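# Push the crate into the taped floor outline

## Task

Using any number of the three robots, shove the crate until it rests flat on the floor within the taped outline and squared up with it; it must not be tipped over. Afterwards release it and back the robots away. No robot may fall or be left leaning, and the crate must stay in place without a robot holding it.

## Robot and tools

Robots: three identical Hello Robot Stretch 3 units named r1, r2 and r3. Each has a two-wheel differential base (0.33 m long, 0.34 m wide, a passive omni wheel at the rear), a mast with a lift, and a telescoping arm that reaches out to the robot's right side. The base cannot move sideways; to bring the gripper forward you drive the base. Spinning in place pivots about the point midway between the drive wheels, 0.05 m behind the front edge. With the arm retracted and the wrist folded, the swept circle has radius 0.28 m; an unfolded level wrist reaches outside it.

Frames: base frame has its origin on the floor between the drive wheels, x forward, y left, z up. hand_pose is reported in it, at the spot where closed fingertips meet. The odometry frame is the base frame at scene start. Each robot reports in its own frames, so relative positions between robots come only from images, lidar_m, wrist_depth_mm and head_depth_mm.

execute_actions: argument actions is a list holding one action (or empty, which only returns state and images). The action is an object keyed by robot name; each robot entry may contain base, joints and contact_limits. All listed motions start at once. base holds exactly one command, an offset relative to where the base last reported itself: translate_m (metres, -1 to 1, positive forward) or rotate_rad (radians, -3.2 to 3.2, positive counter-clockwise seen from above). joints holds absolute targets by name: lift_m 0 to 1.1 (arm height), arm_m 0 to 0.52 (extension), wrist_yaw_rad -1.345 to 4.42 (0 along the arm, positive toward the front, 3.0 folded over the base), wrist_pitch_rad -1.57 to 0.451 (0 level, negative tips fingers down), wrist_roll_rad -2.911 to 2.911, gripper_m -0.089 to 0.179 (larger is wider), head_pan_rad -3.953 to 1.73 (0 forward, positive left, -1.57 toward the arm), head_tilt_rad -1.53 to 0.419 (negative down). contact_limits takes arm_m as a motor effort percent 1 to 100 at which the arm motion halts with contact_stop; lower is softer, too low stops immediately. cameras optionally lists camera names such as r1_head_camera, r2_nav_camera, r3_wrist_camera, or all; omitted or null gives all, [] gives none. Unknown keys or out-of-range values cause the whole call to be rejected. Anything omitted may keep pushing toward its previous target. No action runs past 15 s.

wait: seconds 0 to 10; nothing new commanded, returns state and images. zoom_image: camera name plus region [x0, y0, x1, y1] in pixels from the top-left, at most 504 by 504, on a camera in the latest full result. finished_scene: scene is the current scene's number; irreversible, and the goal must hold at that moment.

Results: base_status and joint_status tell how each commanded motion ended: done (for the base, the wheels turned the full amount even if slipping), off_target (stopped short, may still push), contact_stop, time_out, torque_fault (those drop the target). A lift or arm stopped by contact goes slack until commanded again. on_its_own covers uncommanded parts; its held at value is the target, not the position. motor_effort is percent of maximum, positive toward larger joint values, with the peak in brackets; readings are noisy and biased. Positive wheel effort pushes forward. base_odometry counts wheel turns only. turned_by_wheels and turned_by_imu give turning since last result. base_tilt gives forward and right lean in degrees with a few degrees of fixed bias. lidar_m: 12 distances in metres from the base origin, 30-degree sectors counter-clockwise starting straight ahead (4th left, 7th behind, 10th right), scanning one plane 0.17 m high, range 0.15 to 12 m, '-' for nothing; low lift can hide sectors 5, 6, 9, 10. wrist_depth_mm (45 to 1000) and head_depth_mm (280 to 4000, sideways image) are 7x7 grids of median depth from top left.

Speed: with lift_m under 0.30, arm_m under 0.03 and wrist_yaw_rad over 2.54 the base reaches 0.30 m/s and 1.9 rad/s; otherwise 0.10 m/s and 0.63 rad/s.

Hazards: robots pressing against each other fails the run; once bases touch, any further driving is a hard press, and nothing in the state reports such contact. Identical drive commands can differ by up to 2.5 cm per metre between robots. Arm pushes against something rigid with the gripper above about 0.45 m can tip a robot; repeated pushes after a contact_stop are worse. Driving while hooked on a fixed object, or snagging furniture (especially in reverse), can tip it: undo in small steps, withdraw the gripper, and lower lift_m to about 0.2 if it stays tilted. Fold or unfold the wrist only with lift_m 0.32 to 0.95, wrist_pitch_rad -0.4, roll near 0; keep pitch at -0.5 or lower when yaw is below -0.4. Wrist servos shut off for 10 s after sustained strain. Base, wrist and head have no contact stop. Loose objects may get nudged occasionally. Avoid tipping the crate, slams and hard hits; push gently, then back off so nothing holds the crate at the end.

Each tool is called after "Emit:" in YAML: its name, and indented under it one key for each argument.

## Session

Emit:
execute_actions:
  actions: []

Scene clock: 0.00 s.
r1.base_odometry: x=+0.000 y=+0.000 heading=+0.000 (m, m, rad; r1's odometry frame)
r1.turned_by_wheels: +0.000 (rad since the last result)
r1.turned_by_imu: +0.000 (rad since the last result)
r1.base_tilt: forward=-1.9 right=-0.4 (deg)
r1.lidar_m: 2.65 2.81 2.42 2.42 2.46 2.12 2.13 2.11 1.65 1.65 3.05 2.65
r1.head_depth_mm: 1697 2506 2524 2522 2489 2447 2320 / 1712 2477 2593 2580 2536 2567 2316 / 1696 2477 2681 2674 2630 2651 2284 / 1708 2495 2765 2734 2707 2681 2302 / 1718 2549 2811 2835 2771 2747 2305 / 1716 2526 2921 2857 2884 2831 2303 / 1717 2529 2962 3032 2900 2895 2278
r1.base_status: not commanded
r1.joint_positions: lift_m=+0.430 arm_m=-0.003 wrist_yaw_rad=+2.885 wrist_pitch_rad=-0.508 wrist_roll_rad=+0.017 gripper_m=+0.037 head_pan_rad=-0.001 head_tilt_rad=-0.011
r1.joint_status: not commanded
r1.motor_effort: left_wheel=+1 right_wheel=+0 lift_m=+21 arm_m=+1 wrist_yaw_rad=+0 wrist_pitch_rad=+5 wrist_roll_rad=+0 gripper_m=+0 head_pan_rad=+0 head_tilt_rad=+1 (%)
r1.hand_pose: x=+0.0327 y=+0.0630 z=+0.4232 quat_wxyz=(+0.265, +0.707, +0.087, +0.650) (m; r1's base frame)
r1.wrist_depth_mm: - - - - - - - / - - - - - - - / - - - - - - - / 850 895 866 892 872 849 895 / 734 - 769 726 766 726 738 / 634 - - 654 651 641 643 / 566 559 - 576 550 565 563
r2.base_odometry: x=+0.000 y=+0.000 heading=+0.000 (m, m, rad; r2's odometry frame)
r2.turned_by_wheels: +0.000 (rad since the last result)
r2.turned_by_imu: +0.000 (rad since the last result)
r2.base_tilt: forward=-1.1 right=+1.9 (deg)
r2.lidar_m: 4.11 1.28 0.90 0.85 0.88 1.15 2.80 2.23 4.06 1.17 3.98 2.10
r2.head_depth_mm: 2100 3257 - - - 3499 2333 / 2122 3291 - - - 3468 2333 / 2144 3389 - - - 3353 2312 / 2187 3421 - - - 3397 2307 / 2194 3506 - - - 3344 2286 / 2210 3586 - - - 3279 2256 / 2244 3386 - - - 3194 2204
r2.base_status: not commanded
r2.joint_positions: lift_m=+0.415 arm_m=-0.001 wrist_yaw_rad=+3.090 wrist_pitch_rad=-0.532 wrist_roll_rad=-0.020 gripper_m=+0.037 head_pan_rad=-0.005 head_tilt_rad=+0.009
r2.joint_status: not commanded
r2.motor_effort: left_wheel=+0 right_wheel=+0 lift_m=+34 arm_m=+1 wrist_yaw_rad=+0 wrist_pitch_rad=+5 wrist_roll_rad=+0 gripper_m=+0 head_pan_rad=+0 head_tilt_rad=+2 (%)
r2.hand_pose: x=-0.0104 y=+0.0640 z=+0.4034 quat_wxyz=(+0.202, +0.680, +0.170, +0.684) (m; r2's base frame)
r2.wrist_depth_mm: 807 818 - 870 894 918 954 / 905 928 - 961 - - - / 985 - - - - 967 975 / 923 913 878 836 832 810 793 / 775 758 743 725 716 691 674 / 654 661 649 628 588 587 587 / 575 569 - - 531 525 519
r3.base_odometry: x=+0.000 y=+0.000 heading=+0.000 (m, m, rad; r3's odometry frame)
r3.turned_by_wheels: +0.000 (rad since the last result)
r3.turned_by_imu: +0.000 (rad since the last result)
r3.base_tilt: forward=-0.7 right=+1.3 (deg)
r3.lidar_m: 2.24 1.50 1.47 2.79 2.80 2.49 2.51 3.05 1.52 1.53 2.24 2.22
r3.head_depth_mm: 2049 2078 2115 2109 2105 2139 2117 / 2118 2132 2164 2177 2200 2217 2188 / 2181 2227 2255 2272 2295 2315 2223 / 2249 2321 2345 2378 2368 2375 2201 / 2282 2401 2426 2474 2473 2501 2198 / 2323 2512 2544 2578 2580 2590 2192 / 2336 2618 2661 2696 2710 2718 2158
r3.base_status: not commanded
r3.joint_positions: lift_m=+0.541 arm_m=+0.001 wrist_yaw_rad=+3.074 wrist_pitch_rad=-0.431 wrist_roll_rad=+0.020 gripper_m=+0.037 head_pan_rad=-0.012 head_tilt_rad=+0.005
r3.joint_status: not commanded
r3.motor_effort: left_wheel=+0 right_wheel=+1 lift_m=+29 arm_m=+0 wrist_yaw_rad=+0 wrist_pitch_rad=+5 wrist_roll_rad=+0 gripper_m=-1 head_pan_rad=+0 head_tilt_rad=+2 (%)
r3.hand_pose: x=-0.0062 y=+0.0765 z=+0.5506 quat_wxyz=(+0.176, +0.702, +0.126, +0.679) (m; r3's base frame)
r3.wrist_depth_mm: - - - - - - - / - - - - - - - / - - - - - - - / - - - - - - - / 959 951 935 949 992 974 960 / 826 809 819 821 825 814 820 / 722 715 694 710 703 718 708
pictures: r1_head_camera (sideways: a quarter turn clockwise sets it upright), r1_nav_camera (sideways: a quarter turn counterclockwise sets it upright), r1_wrist_camera, r2_head_camera (sideways: a quarter turn clockwise sets it upright), r2_nav_camera (sideways: a quarter turn counterclockwise sets it upright), r2_wrist_camera, r3_head_camera (sideways: a quarter turn clockwise sets it upright), r3_nav_camera (sideways: a quarter turn counterclockwise sets it upright), r3_wrist_camera
Images, in order (width x height): r1_head_camera 896x504, r1_nav_camera 672x504, r1_wrist_camera 644x364, r2_head_camera 896x504, r2_nav_camera 672x504, r2_wrist_camera 644x364, r3_head_camera 896x504, r3_nav_camera 672x504, r3_wrist_camera 644x364.

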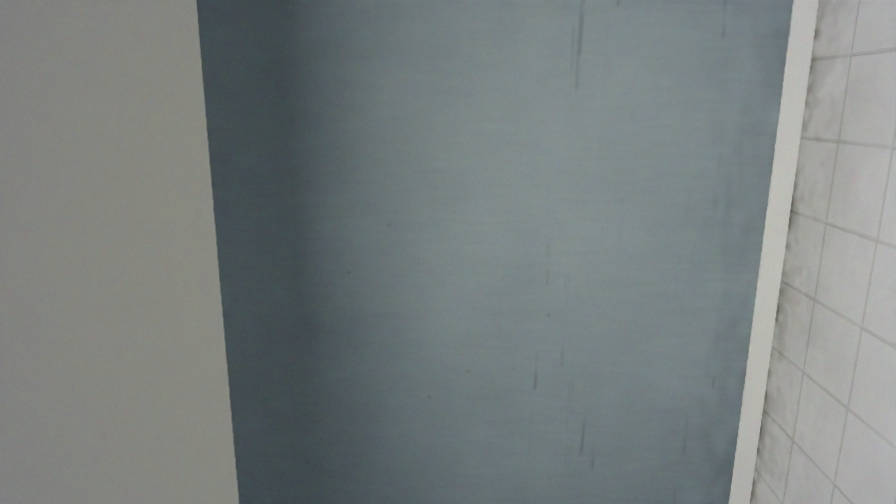

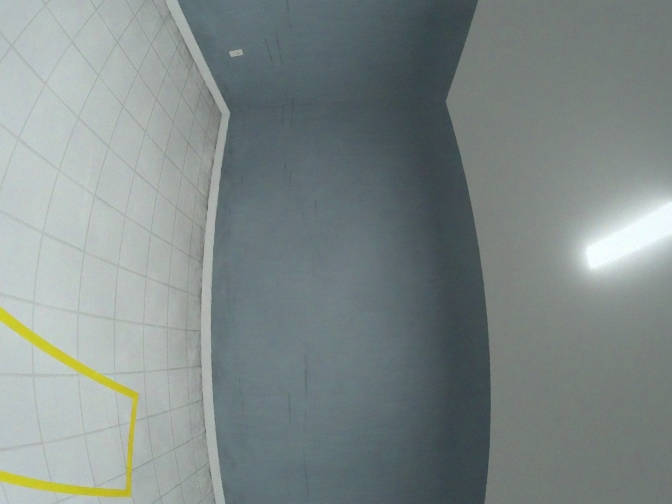

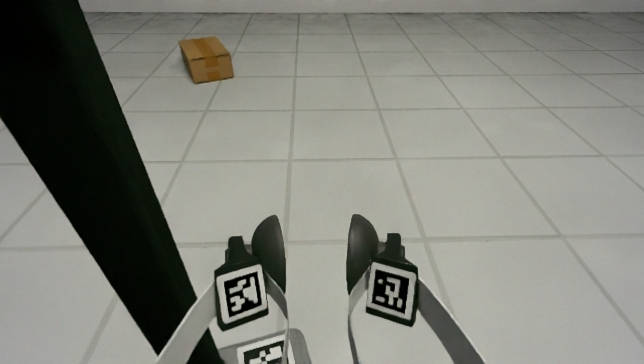

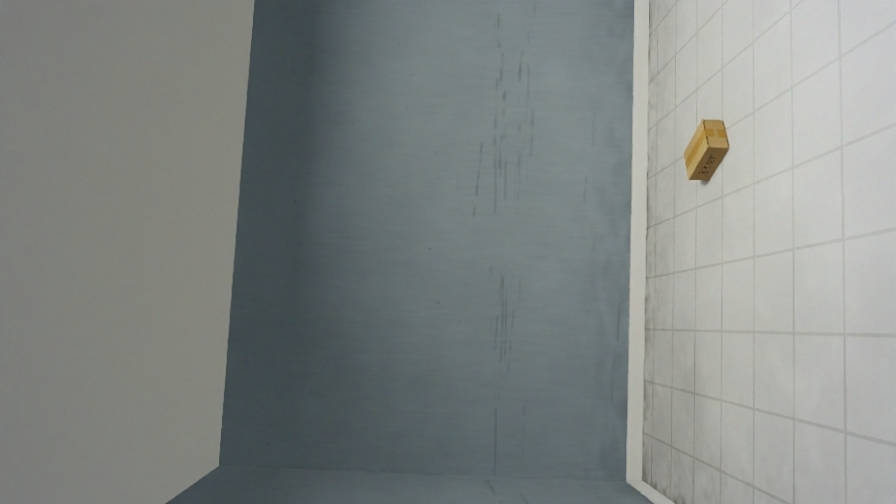

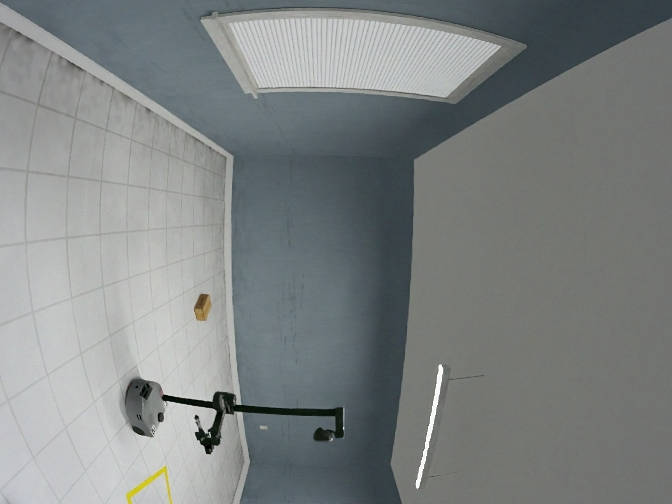

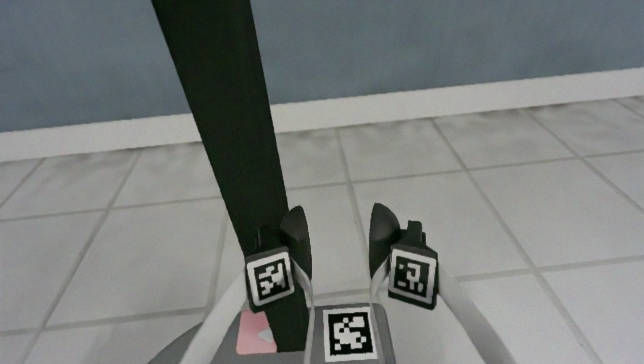

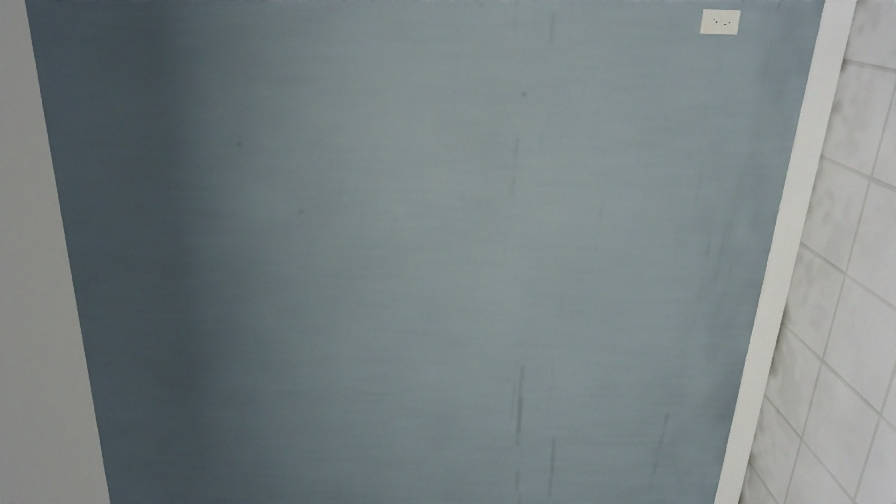

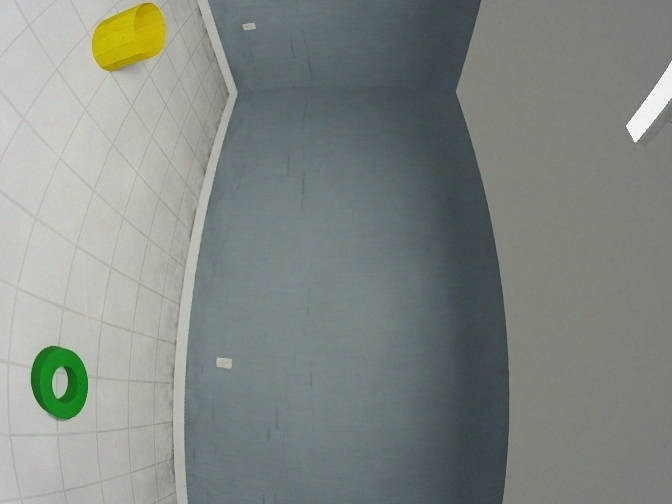

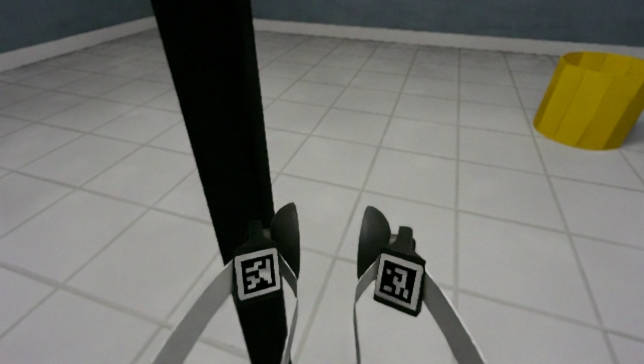

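Crate is to the right of all three. Look at it while stowing.

Emit:
execute_actions:
  actions:
    - {"r1":{"joints":{"head_pan_rad":-1.3,"head_tilt_rad":-0.8,"lift_m":0.27,"wrist_yaw_rad":3.1,"wrist_pitch_rad":-0.4,"gripper_m":0.0}},"r2":{"joints":{"head_pan_rad":-1.3,"head_tilt_rad":-0.7,"lift_m":0.27,"wrist_pitch_rad":-0.4,"gripper_m":0.0}},"r3":{"joints":{"head_pan_rad":-2.0,"head_tilt_rad":-0.6,"lift_m":0.27,"wrist_pitch_rad":-0.4,"gripper_m":0.0}}}
  cameras: ["r1_head_camera","r1_nav_camera","r2_head_camera","r2_nav_camera","r3_head_camera","r3_nav_camera"]

Scene clock: 6.37 s.
r1.base_odometry: x=+0.000 y=+0.000 heading=+0.000 (m, m, rad; r1's odometry frame)
r1.turned_by_wheels: +0.000 (rad since the last result)
r1.turned_by_imu: +0.002 (rad since the last result)
r1.base_tilt: forward=-1.9 right=-0.3 (deg)
r1.lidar_m: 2.64 2.81 2.43 2.43 2.46 2.13 2.13 2.12 1.65 1.65 3.08 2.65
r1.head_depth_mm: - 3656 1847 1891 1572 1330 1157 / - 3575 1920 1941 1579 1329 1145 / - 3593 2047 1943 1574 1333 1140 / - 3531 2507 1928 1572 1330 1143 / 3898 3582 2457 1919 1562 1319 1138 / 3424 3505 2474 1903 1550 1304 1138 / 3004 3186 2442 1893 1554 1315 1128
r1.base_status: not commanded
r1.joint_positions: lift_m=+0.270 arm_m=-0.003 wrist_yaw_rad=+3.099 wrist_pitch_rad=-0.420 wrist_roll_rad=+0.017 gripper_m=+0.000 head_pan_rad=-1.293 head_tilt_rad=-0.790
r1.joint_status: all done
r1.motor_effort: left_wheel=+0(1) right_wheel=+0(0) lift_m=+19(21) arm_m=+1(1) wrist_yaw_rad=+2(3) wrist_pitch_rad=+8(8) wrist_roll_rad=+0(0) gripper_m=-2(84) head_pan_rad=-2(34) head_tilt_rad=-4(35) (%)
r1.hand_pose: x=-0.0116 y=+0.0816 z=+0.2823 quat_wxyz=(+0.164, +0.700, +0.131, +0.682) (m; r1's base frame)
r1.wrist_depth_mm: - - - - - - - / - - - - - - - / 907 905 932 941 934 918 943 / 712 697 715 715 729 711 722 / 579 585 - 629 590 584 593 / 496 514 - - 506 495 500 / 442 - - - 429 435 436
r2.base_odometry: x=+0.000 y=+0.000 heading=+0.000 (m, m, rad; r2's odometry frame)
r2.turned_by_wheels: +0.000 (rad since the last result)
r2.turned_by_imu: -0.001 (rad since the last result)
r2.base_tilt: forward=-1.1 right=+1.9 (deg)
r2.lidar_m: 4.10 1.28 0.90 0.86 0.88 1.16 2.79 2.24 4.05 1.17 3.97 2.11
r2.head_depth_mm: 3520 3485 1866 1528 1640 1414 1228 / 3516 3412 1786 1516 1615 1410 1219 / 3499 3404 2334 1560 1642 1401 1211 / 3610 3297 2479 1964 1625 1385 1208 / 3706 3311 2446 1953 1601 1368 1199 / 3845 3186 2422 1932 1590 1365 1193 / 3867 3157 2338 1900 1587 1358 1180
r2.base_status: not commanded
r2.joint_positions: lift_m=+0.271 arm_m=-0.001 wrist_yaw_rad=+3.090 wrist_pitch_rad=-0.421 wrist_roll_rad=-0.020 gripper_m=+0.000 head_pan_rad=-1.293 head_tilt_rad=-0.691
r2.joint_status: all done
r2.motor_effort: left_wheel=+0(0) right_wheel=+0(0) lift_m=+15(29) arm_m=+0(0) wrist_yaw_rad=+0(0) wrist_pitch_rad=+8(6) wrist_roll_rad=+0(0) gripper_m=-2(80) head_pan_rad=-3(41) head_tilt_rad=-4(38) (%)
r2.hand_pose: x=-0.0096 y=+0.0793 z=+0.2827 quat_wxyz=(+0.165, +0.688, +0.132, +0.695) (m; r2's base frame)
r2.wrist_depth_mm: 801 794 846 857 867 885 920 / 863 874 - 931 967 948 988 / 942 933 - 979 923 910 877 / 819 793 - 748 730 688 671 / 654 627 617 - 583 575 554 / 538 525 - - 498 484 465 / 465 - - - 427 418 411
r3.base_odometry: x=+0.000 y=+0.000 heading=+0.000 (m, m, rad; r3's odometry frame)
r3.turned_by_wheels: +0.000 (rad since the last result)
r3.turned_by_imu: +0.000 (rad since the last result)
r3.base_tilt: forward=-0.8 right=+1.2 (deg)
r3.lidar_m: 2.24 1.50 1.47 2.79 2.79 2.50 2.51 3.05 1.52 1.53 2.24 2.23
r3.head_depth_mm: - - 2834 1950 1737 1443 1245 / - - 1977 1899 1711 1445 1246 / - - 1985 1892 1733 1450 1253 / - - 2002 1876 1740 1447 1246 / - 3411 2579 1886 1724 1453 1239 / - - 2801 2130 1721 1455 1244 / - - 2785 2151 1722 1455 1250
r3.base_status: not commanded
r3.joint_positions: lift_m=+0.270 arm_m=+0.001 wrist_yaw_rad=+3.074 wrist_pitch_rad=-0.421 wrist_roll_rad=+0.020 gripper_m=+0.000 head_pan_rad=-1.993 head_tilt_rad=-0.592
r3.joint_status: all done
r3.motor_effort: left_wheel=+0(0) right_wheel=+2(1) lift_m=+24(26) arm_m=+0(0) wrist_yaw_rad=+0(0) wrist_pitch_rad=+7(7) wrist_roll_rad=+0(0) gripper_m=-3(82) head_pan_rad=-5(55) head_tilt_rad=-6(45) (%)
r3.hand_pose: x=-0.0061 y=+0.0777 z=+0.2822 quat_wxyz=(+0.173, +0.702, +0.123, +0.679) (m; r3's base frame)
r3.wrist_depth_mm: - - - - - - - / - - - - - - - / 902 902 - 898 873 892 931 / 700 709 - 701 695 711 704 / 559 573 570 - 581 576 575 / 481 507 - - 482 482 485 / - - - - 413 423 423
pictures: r1_head_camera (sideways: a quarter turn clockwise sets it upright), r1_nav_camera (sideways: a quarter turn counterclockwise sets it upright), r2_head_camera (sideways: a quarter turn clockwise sets it upright), r2_nav_camera (sideways: a quarter turn counterclockwise sets it upright), r3_head_camera (sideways: a quarter turn clockwise sets it upright), r3_nav_camera (sideways: a quarter turn counterclockwise sets it upright)
Images, in order (width x height): r1_head_camera 896x504, r1_nav_camera 672x504, r2_head_camera 896x504, r2_nav_camera 672x504, r3_head_camera 896x504, r3_nav_camera 672x504.

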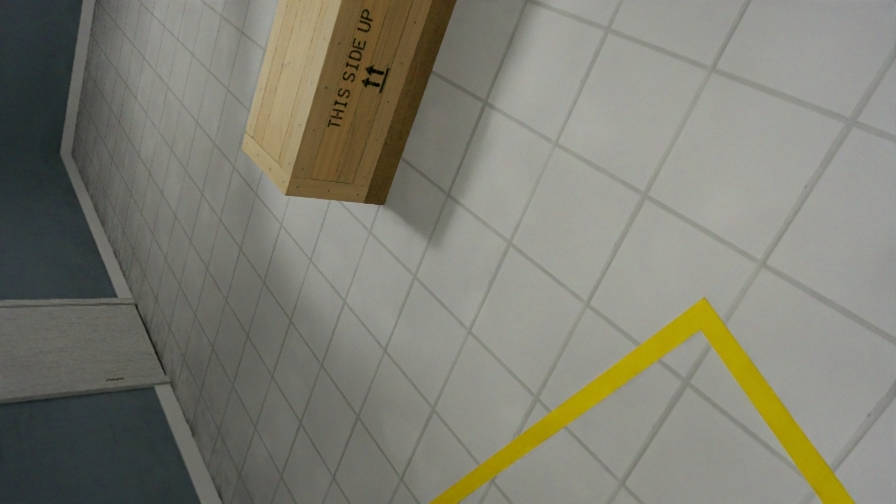

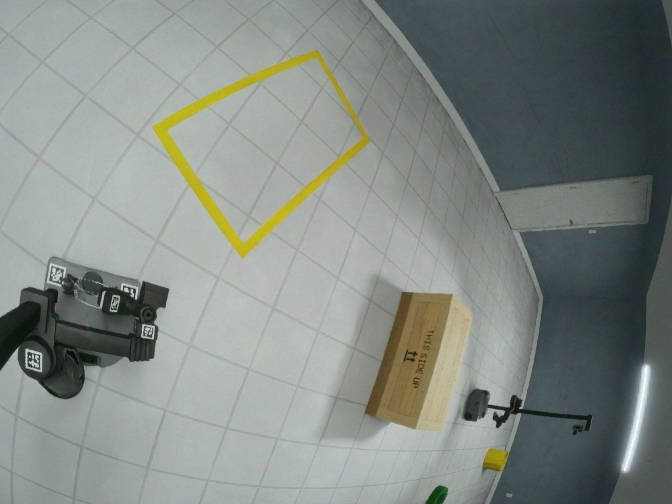

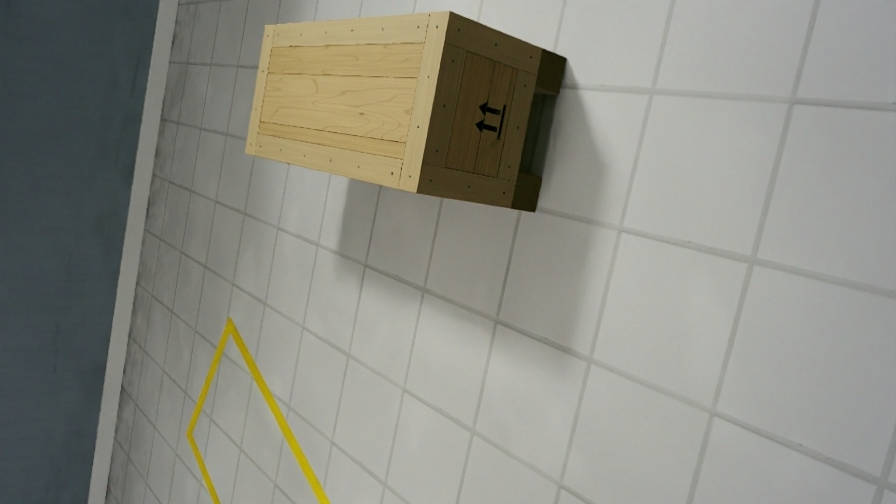

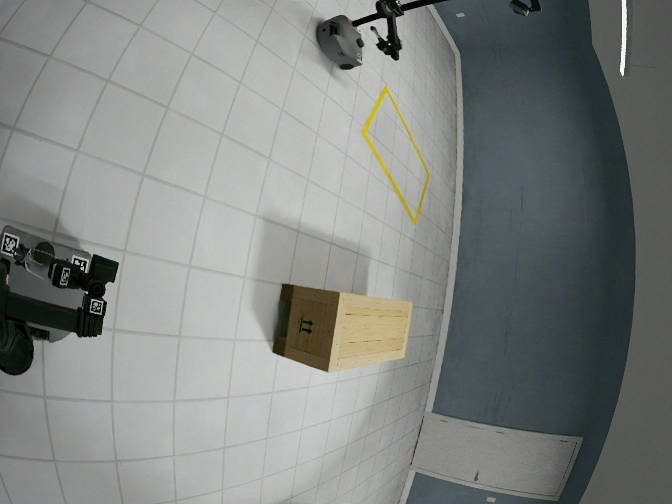

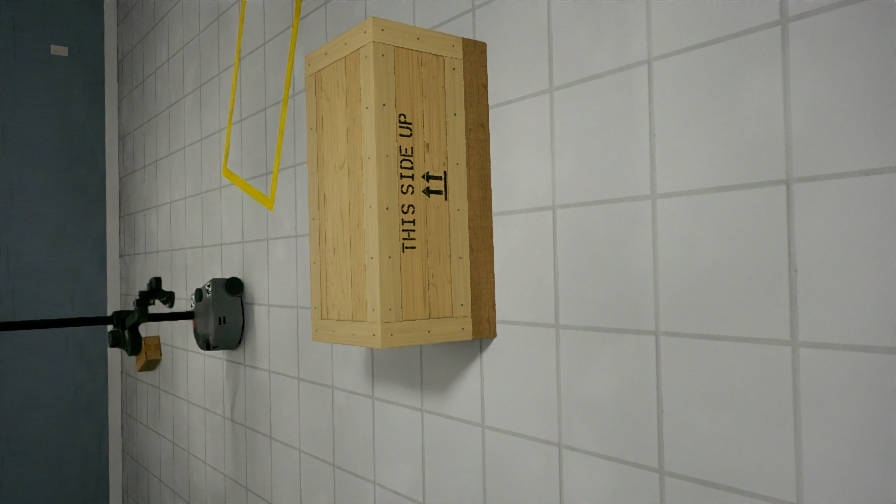

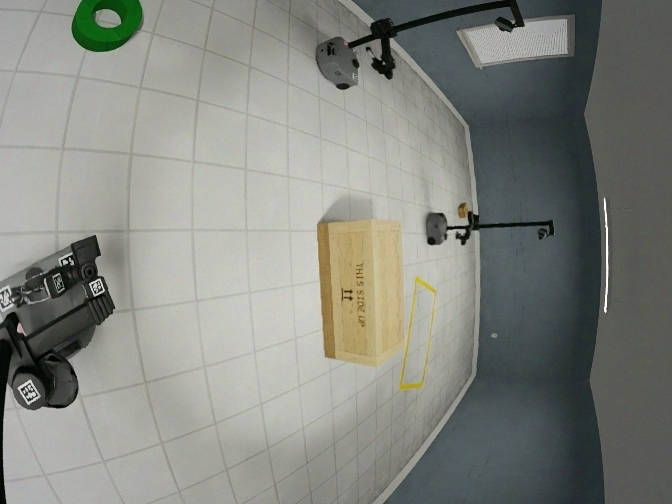

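Emit:
execute_actions:
  actions: []

Scene clock: 13.60 s.
r1.base_odometry: x=+0.000 y=+0.000 heading=+0.000 (m, m, rad; r1's odometry frame)
r1.turned_by_wheels: +0.000 (rad since the last result)
r1.turned_by_imu: +0.001 (rad since the last result)
r1.base_tilt: forward=-1.9 right=-0.4 (deg)
r1.lidar_m: 2.64 2.81 2.43 2.43 2.47 2.13 2.13 2.11 1.65 1.65 3.07 2.65
r1.head_depth_mm: - 3641 1852 1890 1603 1339 1150 / - 3629 1910 1942 1579 1331 1146 / - 3628 2060 1959 1567 1327 1145 / - 3535 2507 1922 1570 1323 1144 / 3921 3621 2495 1915 1555 1313 1146 / 3440 3491 2457 1911 1562 1313 1130 / 2994 3150 2452 1886 1547 1304 1127
r1.base_status: not commanded
r1.joint_positions: lift_m=+0.270 arm_m=-0.003 wrist_yaw_rad=+3.099 wrist_pitch_rad=-0.420 wrist_roll_rad=+0.017 gripper_m=+0.000 head_pan_rad=-1.293 head_tilt_rad=-0.790
r1.joint_status: all done
r1.motor_effort: left_wheel=+0(1) right_wheel=+0(0) lift_m=+18(21) arm_m=+1(1) wrist_yaw_rad=+2(3) wrist_pitch_rad=+8(8) wrist_roll_rad=+0(0) gripper_m=-3(84) head_pan_rad=-2(34) head_tilt_rad=-4(35) (%)
r1.hand_pose: x=-0.0116 y=+0.0816 z=+0.2823 quat_wxyz=(+0.164, +0.700, +0.131, +0.682) (m; r1's base frame)
r1.wrist_depth_mm: - - - - - - - / - - - - - - - / 903 904 918 915 937 935 931 / 709 718 702 735 727 723 728 / 576 597 - 636 600 587 586 / 492 510 - - 500 497 499 / 443 - - - 433 436 431
r2.base_odometry: x=+0.000 y=+0.000 heading=+0.000 (m, m, rad; r2's odometry frame)
r2.turned_by_wheels: +0.000 (rad since the last result)
r2.turned_by_imu: -0.001 (rad since the last result)
r2.base_tilt: forward=-1.1 right=+1.8 (deg)
r2.lidar_m: 4.12 1.28 0.90 0.85 0.88 1.16 2.80 2.24 4.05 1.17 3.97 2.11
r2.head_depth_mm: 3470 3550 1881 1514 1632 1420 1224 / 3487 3399 1794 1510 1622 1405 1221 / 3570 3398 2307 1566 1634 1399 1216 / 3653 3342 2461 1949 1607 1376 1200 / 3725 3297 2443 1935 1603 1368 1198 / 3863 3225 2386 1915 1592 1363 1189 / 3918 3167 2371 1900 1572 1364 1175
r2.base_status: not commanded
r2.joint_positions: lift_m=+0.271 arm_m=-0.001 wrist_yaw_rad=+3.090 wrist_pitch_rad=-0.421 wrist_roll_rad=-0.020 gripper_m=+0.000 head_pan_rad=-1.293 head_tilt_rad=-0.691
r2.joint_status: all done
r2.motor_effort: left_wheel=+0(0) right_wheel=+0(0) lift_m=+15(29) arm_m=+0(0) wrist_yaw_rad=+0(0) wrist_pitch_rad=+7(6) wrist_roll_rad=+0(0) gripper_m=-2(80) head_pan_rad=-4(41) head_tilt_rad=-4(38) (%)
r2.hand_pose: x=-0.0096 y=+0.0793 z=+0.2827 quat_wxyz=(+0.165, +0.688, +0.132, +0.695) (m; r2's base frame)
r2.wrist_depth_mm: 804 809 852 850 858 893 914 / 869 884 - 915 950 993 - / 938 934 - 964 934 891 878 / 817 790 - 745 710 686 675 / 643 639 617 - 590 567 555 / 532 524 - - 501 478 476 / 463 - - - 421 417 411
r3.base_odometry: x=+0.000 y=+0.000 heading=+0.000 (m, m, rad; r3's odometry frame)
r3.turned_by_wheels: +0.000 (rad since the last result)
r3.turned_by_imu: +0.000 (rad since the last result)
r3.base_tilt: forward=-0.7 right=+1.2 (deg)
r3.lidar_m: 2.24 1.50 1.47 2.79 2.80 2.50 2.52 3.06 1.52 1.53 2.24 2.23
r3.head_depth_mm: - - 2793 1941 1716 1448 1247 / - - 1961 1891 1726 1448 1251 / - - 1992 1882 1721 1445 1248 / - - 1984 1876 1728 1445 1250 / - 3432 2576 1892 1719 1446 1244 / - - 2837 2145 1733 1447 1247 / - - 2813 2156 1730 1444 1251
r3.base_status: not commanded
r3.joint_positions: lift_m=+0.270 arm_m=+0.001 wrist_yaw_rad=+3.074 wrist_pitch_rad=-0.421 wrist_roll_rad=+0.020 gripper_m=+0.000 head_pan_rad=-1.993 head_tilt_rad=-0.592
r3.joint_status: all done
r3.motor_effort: left_wheel=+0(0) right_wheel=+1(1) lift_m=+24(26) arm_m=+0(0) wrist_yaw_rad=+0(0) wrist_pitch_rad=+7(7) wrist_roll_rad=+0(0) gripper_m=-3(82) head_pan_rad=-5(55) head_tilt_rad=-4(45) (%)
r3.hand_pose: x=-0.0061 y=+0.0777 z=+0.2822 quat_wxyz=(+0.173, +0.702, +0.123, +0.679) (m; r3's base frame)
r3.wrist_depth_mm: - - - - - - - / - - - - - - - / 876 891 - 875 912 884 929 / 681 681 - 684 691 709 703 / 573 565 563 - 576 570 570 / 478 513 - - 484 483 486 / - - - - 423 422 419
pictures: r1_head_camera (sideways: a quarter turn clockwise sets it upright), r1_nav_camera (sideways: a quarter turn counterclockwise sets it upright), r1_wrist_camera, r2_head_camera (sideways: a quarter turn clockwise sets it upright), r2_nav_camera (sideways: a quarter turn counterclockwise sets it upright), r2_wrist_camera, r3_head_camera (sideways: a quarter turn clockwise sets it upright), r3_nav_camera (sideways: a quarter turn counterclockwise sets it upright), r3_wrist_camera
Images, in order (width x height): r1_head_camera 896x504, r1_nav_camera 672x504, r1_wrist_camera 644x364, r2_head_camera 896x504, r2_nav_camera 672x504, r2_wrist_camera 644x364, r3_head_camera 896x504, r3_nav_camera 672x504, r3_wrist_camera 644x364.

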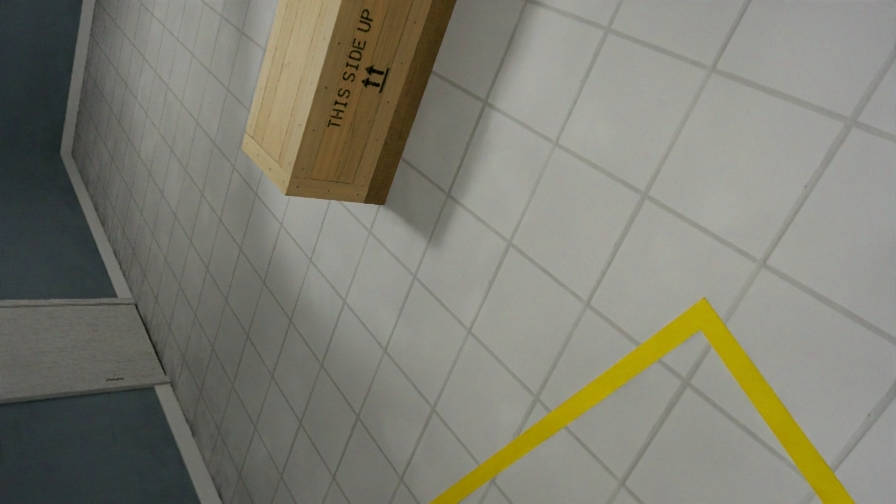

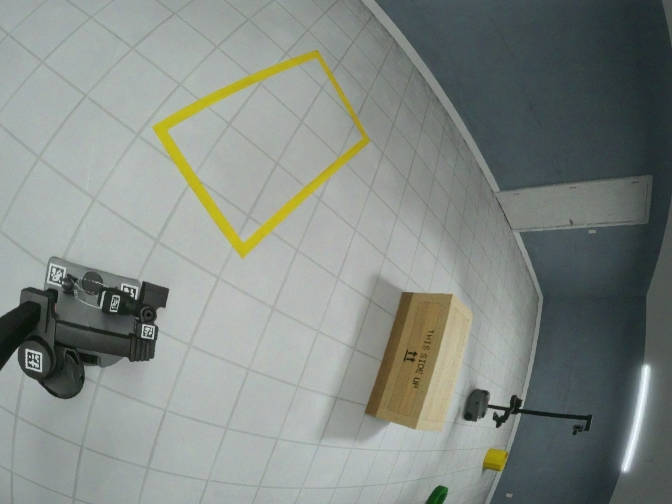

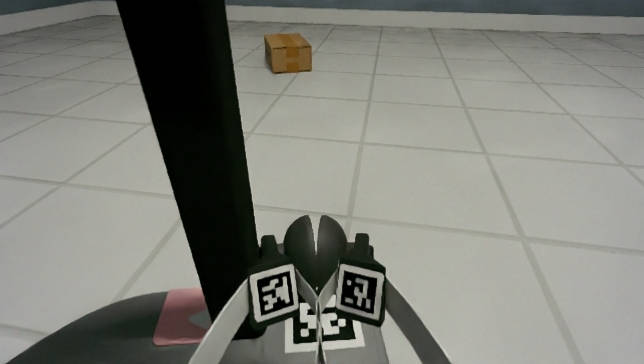

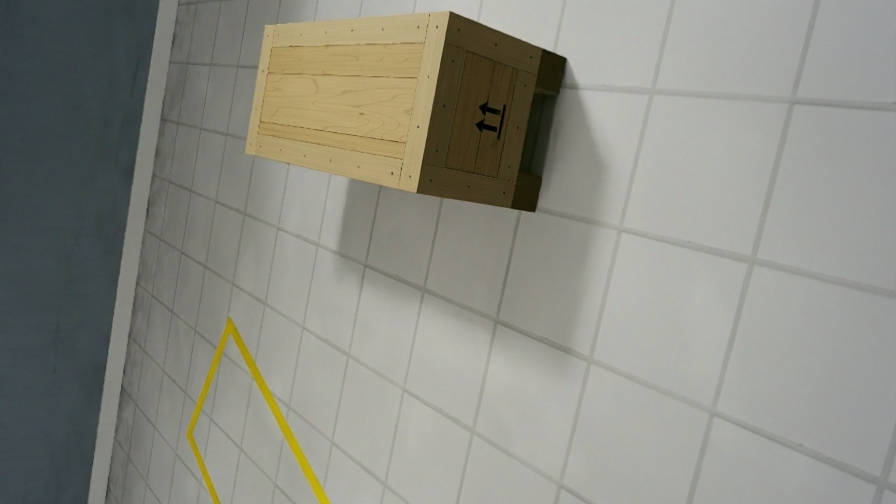

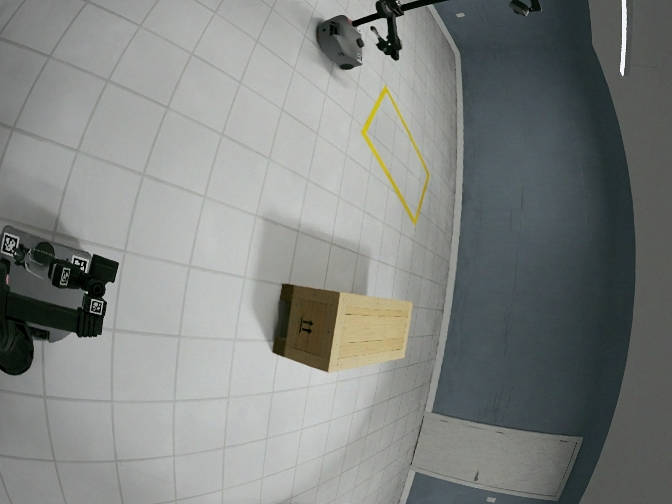

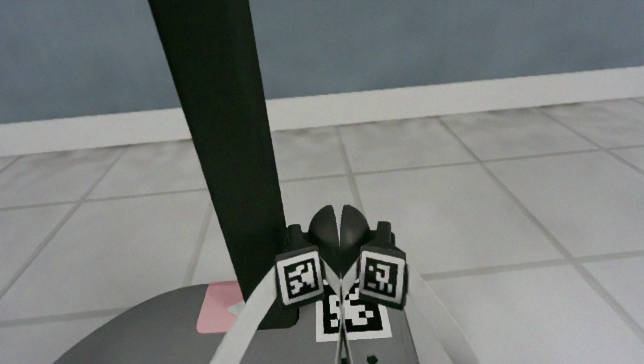

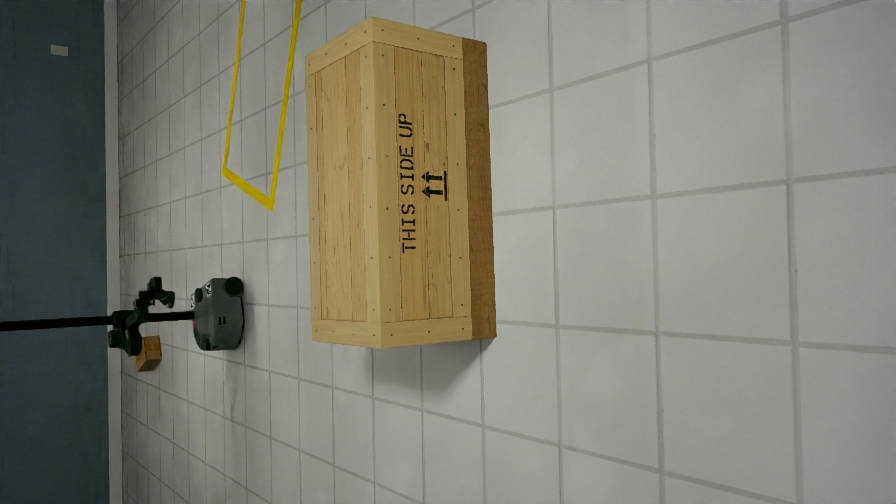

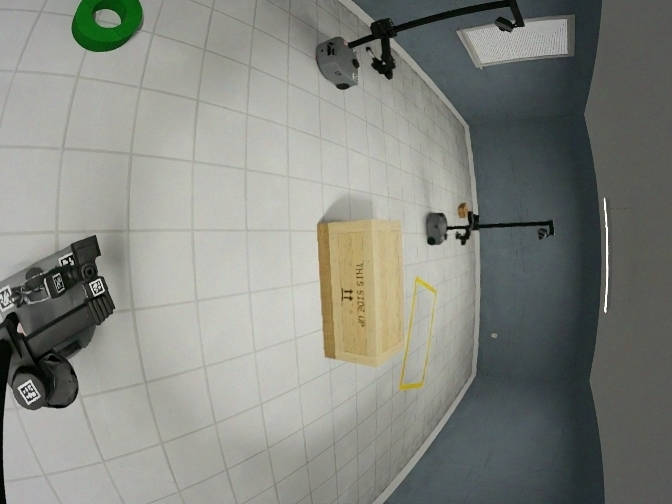

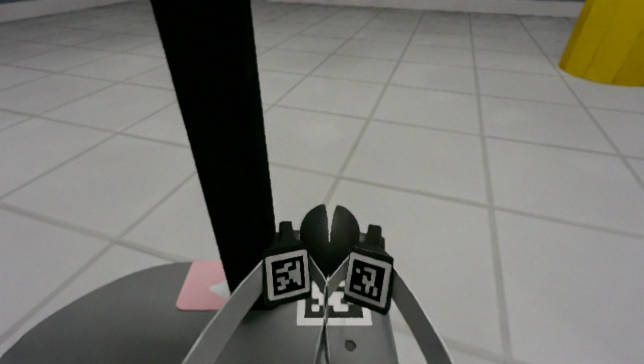

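Emit:
execute_actions:
  actions:
    - {"r1":{"base":{"rotate_rad":-1.07},"joints":{"head_pan_rad":0,"head_tilt_rad":-0.7}},"r2":{"base":{"translate_m":-0.78}},"r3":{"base":{"rotate_rad":-2.15},"joints":{"head_pan_rad":0,"head_tilt_rad":-0.8}}}
  cameras: []

Emit:
execute_actions:
  actions:
    - {"r1":{"base":{"translate_m":1.0}},"r2":{"base":{"rotate_rad":1.6},"joints":{"head_pan_rad":-1.57,"head_tilt_rad":-0.9}},"r3":{"base":{"translate_m":1.0}}}
  cameras: []

Emit:
execute_actions:
  actions:
    - {"r1":{"base":{"translate_m":0.85}},"r2":{"base":{"translate_m":-0.6}},"r3":{"base":{"translate_m":0.3}}}
  cameras: ["r1_nav_camera","r2_nav_camera","r3_head_camera"]

Scene clock: 37.57 s.
r1.base_odometry: x=+0.000 y=+0.000 heading=-1.070 (m, m, rad; r1's odometry frame)
r1.turned_by_wheels: -1.070 (rad since the last result)
r1.turned_by_imu: -1.070 (rad since the last result)
r1.base_tilt: forward=-1.9 right=-0.5 (deg)
r1.lidar_m: 3.10 2.65 2.64 2.83 2.43 2.42 2.49 2.13 2.13 2.45 1.65 1.65
r1.head_depth_mm: - - 2991 1932 1714 1398 1192 / - - 3023 2104 1696 1399 1183 / 3779 - 2955 2149 1701 1388 1183 / 3338 3744 2970 2157 1699 1395 1175 / 3007 3318 2907 2148 1676 1387 1178 / 2741 3066 2930 2104 1670 1377 1168 / 2492 2756 2847 2096 1661 1372 1160
r1.base_status: done
r1.joint_positions: lift_m=+0.270 arm_m=-0.003 wrist_yaw_rad=+3.099 wrist_pitch_rad=-0.420 wrist_roll_rad=+0.017 gripper_m=+0.000 head_pan_rad=-0.007 head_tilt_rad=-0.705
r1.joint_status: all done
r1.motor_effort: left_wheel=+1(7) right_wheel=-2(8) lift_m=+19(18) arm_m=+1(1) wrist_yaw_rad=+1(2) wrist_pitch_rad=+8(8) wrist_roll_rad=+0(0) gripper_m=-2(3) head_pan_rad=+3(33) head_tilt_rad=+2(10) (%)
r1.hand_pose: x=-0.0117 y=+0.0817 z=+0.2823 quat_wxyz=(+0.164, +0.700, +0.132, +0.682) (m; r1's base frame)
r1.wrist_depth_mm: - - - - - - - / - - - - - - - / 931 900 959 913 928 923 916 / 713 710 703 724 719 720 733 / 578 591 - 649 590 583 597 / 497 512 - - 494 500 505 / 440 - - - 427 432 437
r2.base_odometry: x=-0.780 y=+0.000 heading=+0.000 (m, m, rad; r2's odometry frame)
r2.turned_by_wheels: +0.000 (rad since the last result)
r2.turned_by_imu: -0.001 (rad since the last result)
r2.base_tilt: forward=-1.2 right=+1.8 (deg)
r2.lidar_m: 3.89 1.22 0.86 0.81 0.83 1.10 2.66 2.50 1.64 3.89 1.31 2.78
r2.head_depth_mm: 3461 3530 2587 2021 1662 1422 1233 / 3499 3442 2525 1996 1646 1404 1213 / 3576 3378 2488 1979 1631 1406 1210 / 3704 3358 2467 1940 1631 1386 1208 / 3769 3259 1940 1893 1609 1368 1198 / 3831 3247 1685 1732 1590 1356 1187 / 3937 3118 1662 1757 1578 1356 1186
r2.base_status: done
r2.joint_positions: lift_m=+0.271 arm_m=-0.001 wrist_yaw_rad=+3.090 wrist_pitch_rad=-0.421 wrist_roll_rad=-0.020 gripper_m=+0.000 head_pan_rad=-1.293 head_tilt_rad=-0.691
r2.joint_status: not commanded
r2.motor_effort: left_wheel=+0(12) right_wheel=+0(4) lift_m=+15(15) arm_m=+0(0) wrist_yaw_rad=+0(0) wrist_pitch_rad=+8(8) wrist_roll_rad=+0(0) gripper_m=-2(3) head_pan_rad=-3(4) head_tilt_rad=-4(4) (%)
r2.hand_pose: x=-0.0096 y=+0.0794 z=+0.2827 quat_wxyz=(+0.165, +0.688, +0.132, +0.695) (m; r2's base frame)
r2.wrist_depth_mm: 750 765 794 814 814 856 857 / 819 841 - 875 906 939 935 / 887 912 - 915 925 908 876 / 827 800 - 730 715 701 671 / 643 641 620 - 585 571 564 / 532 536 - - 502 479 467 / 469 - - - 422 420 410
r3.base_odometry: x=+0.000 y=+0.000 heading=-2.150 (m, m, rad; r3's odometry frame)
r3.turned_by_wheels: -2.150 (rad since the last result)
r3.turned_by_imu: -2.111 (rad since the last result)
r3.base_tilt: forward=-0.7 right=+1.3 (deg)
r3.lidar_m: 1.52 1.52 1.72 2.23 2.23 1.58 1.47 2.79 2.86 2.50 2.51 2.97
r3.head_depth_mm: 3277 2495 2051 1708 1470 1296 1154 / 3250 2409 1973 1701 1467 1296 1158 / 3311 1775 1904 1719 1473 1293 1155 / 3303 1775 1893 1715 1476 1294 1152 / 3261 1787 1851 1722 1471 1292 1160 / 3150 1794 1793 1729 1479 1310 1159 / 3177 2473 2020 1721 1486 1301 1159
r3.base_status: done
r3.joint_positions: lift_m=+0.270 arm_m=+0.001 wrist_yaw_rad=+3.074 wrist_pitch_rad=-0.421 wrist_roll_rad=+0.020 gripper_m=+0.000 head_pan_rad=-0.007 head_tilt_rad=-0.791
r3.joint_status: all done
r3.motor_effort: left_wheel=+3(11) right_wheel=-2(9) lift_m=+24(24) arm_m=+0(1) wrist_yaw_rad=+0(1) wrist_pitch_rad=+7(7) wrist_roll_rad=+0(0) gripper_m=-3(3) head_pan_rad=+4(54) head_tilt_rad=-5(28) (%)
r3.hand_pose: x=-0.0061 y=+0.0777 z=+0.2822 quat_wxyz=(+0.173, +0.702, +0.123, +0.679) (m; r3's base frame)
r3.wrist_depth_mm: - - - - - - - / - - - - - - - / 890 911 - 897 917 899 912 / 713 691 - 711 684 694 715 / 575 576 582 - 561 574 579 / 485 522 - - 492 485 485 / - - - - 420 417 419
pictures: none
No camera images: the call's "cameras" was empty. Leave "cameras" out to get every camera's image.

Scene clock: 42.67 s.
r1.base_odometry: x=+0.480 y=-0.877 heading=-1.070 (m, m, rad; r1's odometry frame)
r1.turned_by_wheels: +0.000 (rad since the last result)
r1.turned_by_imu: +0.003 (rad since the last result)
r1.base_tilt: forward=-2.0 right=-0.5 (deg)
r1.lidar_m: 2.27 1.95 1.95 2.23 3.17 3.14 3.31 2.83 2.83 1.08 0.92 0.92
r1.head_depth_mm: 3586 - 2975 2169 1707 1404 1189 / 3057 3609 2996 2164 1698 1402 1181 / 2670 3125 2957 2164 1695 1390 1179 / 2424 2760 2877 2157 1693 1389 1180 / 2190 2419 2658 2139 1676 1372 1176 / 1981 2198 2465 2150 1683 1377 1178 / 1839 2008 2224 2104 1661 1374 1170
r1.base_status: done
r1.joint_positions: lift_m=+0.270 arm_m=-0.003 wrist_yaw_rad=+3.099 wrist_pitch_rad=-0.420 wrist_roll_rad=+0.017 gripper_m=+0.000 head_pan_rad=-0.007 head_tilt_rad=-0.704
r1.joint_status: not commanded
r1.motor_effort: left_wheel=+2(8) right_wheel=-2(6) lift_m=+19(19) arm_m=+0(1) wrist_yaw_rad=+1(1) wrist_pitch_rad=+8(8) wrist_roll_rad=+0(0) gripper_m=-3(2) head_pan_rad=+3(3) head_tilt_rad=+1(3) (%)
r1.hand_pose: x=-0.0118 y=+0.0817 z=+0.2824 quat_wxyz=(+0.163, +0.700, +0.132, +0.683) (m; r1's base frame)
r1.wrist_depth_mm: - - - - - - - / - - - - - - - / 907 930 918 917 936 932 925 / 712 706 716 706 729 718 724 / 582 584 - 638 589 589 594 / 487 508 - - 501 498 505 / 443 - - - 432 434 433
r2.base_odometry: x=-0.780 y=+0.000 heading=+1.600 (m, m, rad; r2's odometry frame)
r2.turned_by_wheels: +1.600 (rad since the last result)
r2.turned_by_imu: +1.615 (rad since the last result)
r2.base_tilt: forward=-0.9 right=+1.9 (deg)
r2.lidar_m: 0.81 0.84 1.12 2.83 2.50 4.09 1.48 1.31 2.78 3.63 1.19 0.85
r2.head_depth_mm: 2935 2343 1924 1650 1459 1289 1162 / 2828 2299 1904 1648 1445 1280 1155 / 2793 2264 1884 1623 1432 1281 1182 / 2748 2249 1869 1608 1432 1271 1179 / 2753 2213 1855 1586 1413 1261 1163 / 2659 2182 1838 1592 1399 1256 1125 / 2616 2170 1807 1581 1388 1244 1124
r2.base_status: done
r2.joint_positions: lift_m=+0.271 arm_m=-0.001 wrist_yaw_rad=+3.090 wrist_pitch_rad=-0.421 wrist_roll_rad=-0.020 gripper_m=+0.000 head_pan_rad=-1.563 head_tilt_rad=-0.889
r2.joint_status: all done
r2.motor_effort: left_wheel=-3(12) right_wheel=+1(8) lift_m=+15(15) arm_m=+0(0) wrist_yaw_rad=+0(0) wrist_pitch_rad=+8(8) wrist_roll_rad=+0(0) gripper_m=-2(2) head_pan_rad=-3(24) head_tilt_rad=-4(22) (%)
r2.hand_pose: x=-0.0096 y=+0.0794 z=+0.2827 quat_wxyz=(+0.165, +0.688, +0.132, +0.695) (m; r2's base frame)
r2.wrist_depth_mm: - - - - - - 930 / - - - - - - 973 / - 962 - 965 937 903 851 / 805 794 - 751 734 707 685 / 649 629 621 - 587 573 554 / 534 532 - - 503 482 476 / 458 - - - 422 420 409
r3.base_odometry: x=-0.547 y=-0.837 heading=-2.150 (m, m, rad; r3's odometry frame)
r3.turned_by_wheels: +0.000 (rad since the last result)
r3.turned_by_imu: +0.004 (rad since the last result)
r3.base_tilt: forward=-0.7 right=+1.2 (deg)
r3.lidar_m: 0.56 0.56 0.65 1.56 1.56 2.91 2.45 3.74 2.57 2.29 2.30 0.64
r3.head_depth_mm: 3251 2511 2028 1696 1444 1296 1155 / 3237 2524 2026 1240 1108 1290 1160 / 3317 2502 2037 1216 1087 1280 1157 / 1910 2039 2008 1210 1073 1253 1159 / 3275 2522 2031 1217 1071 1238 1157 / 3276 2520 2039 1216 1049 1218 1161 / 3294 2536 2046 1214 1048 1161 1170
r3.base_status: done
r3.joint_positions: lift_m=+0.270 arm_m=+0.001 wrist_yaw_rad=+3.074 wrist_pitch_rad=-0.421 wrist_roll_rad=+0.020 gripper_m=+0.000 head_pan_rad=-0.007 head_tilt_rad=-0.791
r3.joint_status: not commanded
r3.motor_effort: left_wheel=+2(10) right_wheel=-1(6) lift_m=+25(24) arm_m=-1(0) wrist_yaw_rad=+0(0) wrist_pitch_rad=+7(7) wrist_roll_rad=+0(0) gripper_m=-3(3) head_pan_rad=+4(4) head_tilt_rad=-6(6) (%)
r3.hand_pose: x=-0.0061 y=+0.0777 z=+0.2822 quat_wxyz=(+0.173, +0.702, +0.123, +0.679) (m; r3's base frame)
r3.wrist_depth_mm: - - - - - - - / - - - - - - 555 / 910 912 - 893 906 921 567 / 700 695 - 693 705 712 588 / 567 564 573 - 574 577 572 / 487 514 - - 495 479 479 / - - - - 425 421 424
pictures: none
No camera images: the call's "cameras" was empty. Leave "cameras" out to get every camera's image.

Scene clock: 47.27 s.
r1.base_odometry: x=+0.889 y=-1.623 heading=-1.070 (m, m, rad; r1's odometry frame)
r1.turned_by_wheels: +0.000 (rad since the last result)
r1.turned_by_imu: +0.003 (rad since the last result)
r1.base_tilt: forward=-1.9 right=-0.4 (deg)
r1.lidar_m: 1.57 1.35 1.35 1.55 2.65 3.77 4.01 3.43 0.63 0.64 4.01 2.75
r1.head_depth_mm: 2434 2948 3042 2189 1703 1401 1193 / 2070 2425 2738 2174 1700 1402 1187 / 1835 2098 2475 2157 1677 1394 1178 / 1656 1896 2147 2146 1684 1390 1176 / 1504 1669 1888 2051 1689 1381 1178 / 1361 1497 1682 1905 1670 1367 1173 / 1252 1376 1509 1679 1663 1366 1167
r1.base_status: done
r1.joint_positions: lift_m=+0.270 arm_m=-0.003 wrist_yaw_rad=+3.100 wrist_pitch_rad=-0.420 wrist_roll_rad=+0.017 gripper_m=+0.000 head_pan_rad=-0.007 head_tilt_rad=-0.704
r1.joint_status: not commanded
r1.motor_effort: left_wheel=+2(8) right_wheel=-2(6) lift_m=+19(19) arm_m=+1(0) wrist_yaw_rad=+1(1) wrist_pitch_rad=+8(8) wrist_roll_rad=+0(0) gripper_m=-3(2) head_pan_rad=+3(3) head_tilt_rad=+2(1) (%)
r1.hand_pose: x=-0.0118 y=+0.0817 z=+0.2824 quat_wxyz=(+0.163, +0.700, +0.132, +0.683) (m; r1's base frame)
r1.wrist_depth_mm: - - - - - - - / - - - - - - - / 907 906 919 934 928 927 930 / 717 724 725 713 707 723 724 / 587 582 - 637 588 597 597 / 492 512 - - 499 497 496 / 440 - - - 426 431 442
r2.base_odometry: x=-0.763 y=-0.600 heading=+1.600 (m, m, rad; r2's odometry frame)
r2.turned_by_wheels: +0.000 (rad since the last result)
r2.turned_by_imu: -0.001 (rad since the last result)
r2.base_tilt: forward=-0.9 right=+1.8 (deg)
r2.lidar_m: 1.41 1.45 1.94 2.37 3.90 3.45 0.96 0.80 0.85 4.89 2.07 1.48
r2.head_depth_mm: 2896 2316 1939 1668 1444 1295 1165 / 2854 2303 1904 1648 1446 1283 1156 / 2786 2252 1896 1636 1435 1280 1177 / 2782 2226 1875 1626 1426 1268 1185 / 2727 2204 1866 1606 1413 1259 1163 / 2693 2172 1832 1587 1396 1259 1122 / 2633 2164 1822 1577 1390 1244 1116
r2.base_status: done
r2.joint_positions: lift_m=+0.271 arm_m=-0.001 wrist_yaw_rad=+3.090 wrist_pitch_rad=-0.421 wrist_roll_rad=-0.020 gripper_m=+0.000 head_pan_rad=-1.563 head_tilt_rad=-0.889
r2.joint_status: not commanded
r2.motor_effort: left_wheel=-3(15) right_wheel=+2(4) lift_m=+15(15) arm_m=+0(0) wrist_yaw_rad=+0(0) wrist_pitch_rad=+8(8) wrist_roll_rad=+0(0) gripper_m=-1(2) head_pan_rad=-3(4) head_tilt_rad=-5(5) (%)
r2.hand_pose: x=-0.0096 y=+0.0794 z=+0.2827 quat_wxyz=(+0.165, +0.688, +0.132, +0.695) (m; r2's base frame)
r2.wrist_depth_mm: - - - - - - - / - - - - - - - / - - - 947 901 892 856 / 825 798 - 738 729 707 675 / 645 629 612 - 578 573 553 / 538 527 - - 502 483 473 / 460 - - - 425 421 416
r3.base_odometry: x=-0.711 y=-1.088 heading=-2.150 (m, m, rad; r3's odometry frame)
r3.turned_by_wheels: +0.000 (rad since the last result)
r3.turned_by_imu: +0.001 (rad since the last result)
r3.base_tilt: forward=-0.7 right=+1.3 (deg)
r3.lidar_m: 0.27 0.27 0.31 2.51 2.52 2.99 2.76 4.02 2.50 2.23 2.24 0.30
r3.head_depth_mm: 3224 2501 2029 1601 1466 1254 1136 / 3270 2495 2030 1702 1043 915 1061 / 3265 2519 2029 1694 1042 920 974 / 3291 2511 2029 1713 1047 919 893 / 3304 2517 2046 1709 1049 921 861 / 3304 2538 2045 1726 1044 921 847 / 3372 2542 2049 1721 1487 921 833
r3.base_status: done
r3.joint_positions: lift_m=+0.270 arm_m=+0.001 wrist_yaw_rad=+3.074 wrist_pitch_rad=-0.421 wrist_roll_rad=+0.020 gripper_m=+0.000 head_pan_rad=-0.007 head_tilt_rad=-0.791
r3.joint_status: not commanded
r3.motor_effort: left_wheel=+2(9) right_wheel=-1(6) lift_m=+24(24) arm_m=+0(0) wrist_yaw_rad=+0(0) wrist_pitch_rad=+7(7) wrist_roll_rad=+0(0) gripper_m=-3(3) head_pan_rad=+4(4) head_tilt_rad=-6(6) (%)
r3.hand_pose: x=-0.0061 y=+0.0777 z=+0.2823 quat_wxyz=(+0.173, +0.702, +0.123, +0.679) (m; r3's base frame)
r3.wrist_depth_mm: - - - - - 361 268 / - 857 - - 565 373 274 / 885 889 - 902 588 381 281 / 700 697 - 703 623 397 287 / 575 560 568 - 548 409 294 / 479 508 - - 477 421 301 / - - - - 422 411 310
pictures: r1_nav_camera (sideways: a quarter turn counterclockwise sets it upright), r2_nav_camera (sideways: a quarter turn counterclockwise sets it upright), r3_head_camera (sideways: a quarter turn clockwise sets it upright)
Images, in order (width x height): r1_nav_camera 672x504, r2_nav_camera 672x504, r3_head_camera 896x504.

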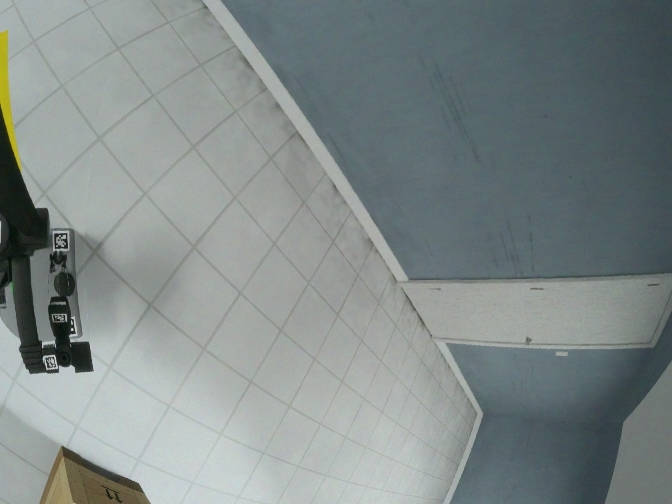

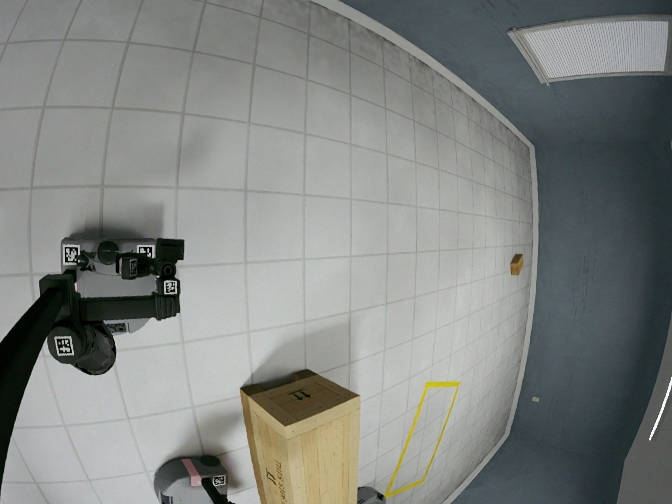

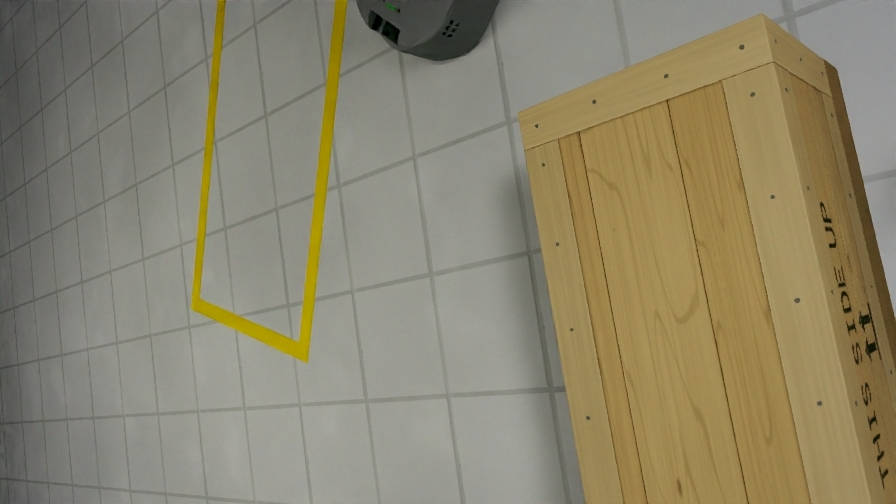

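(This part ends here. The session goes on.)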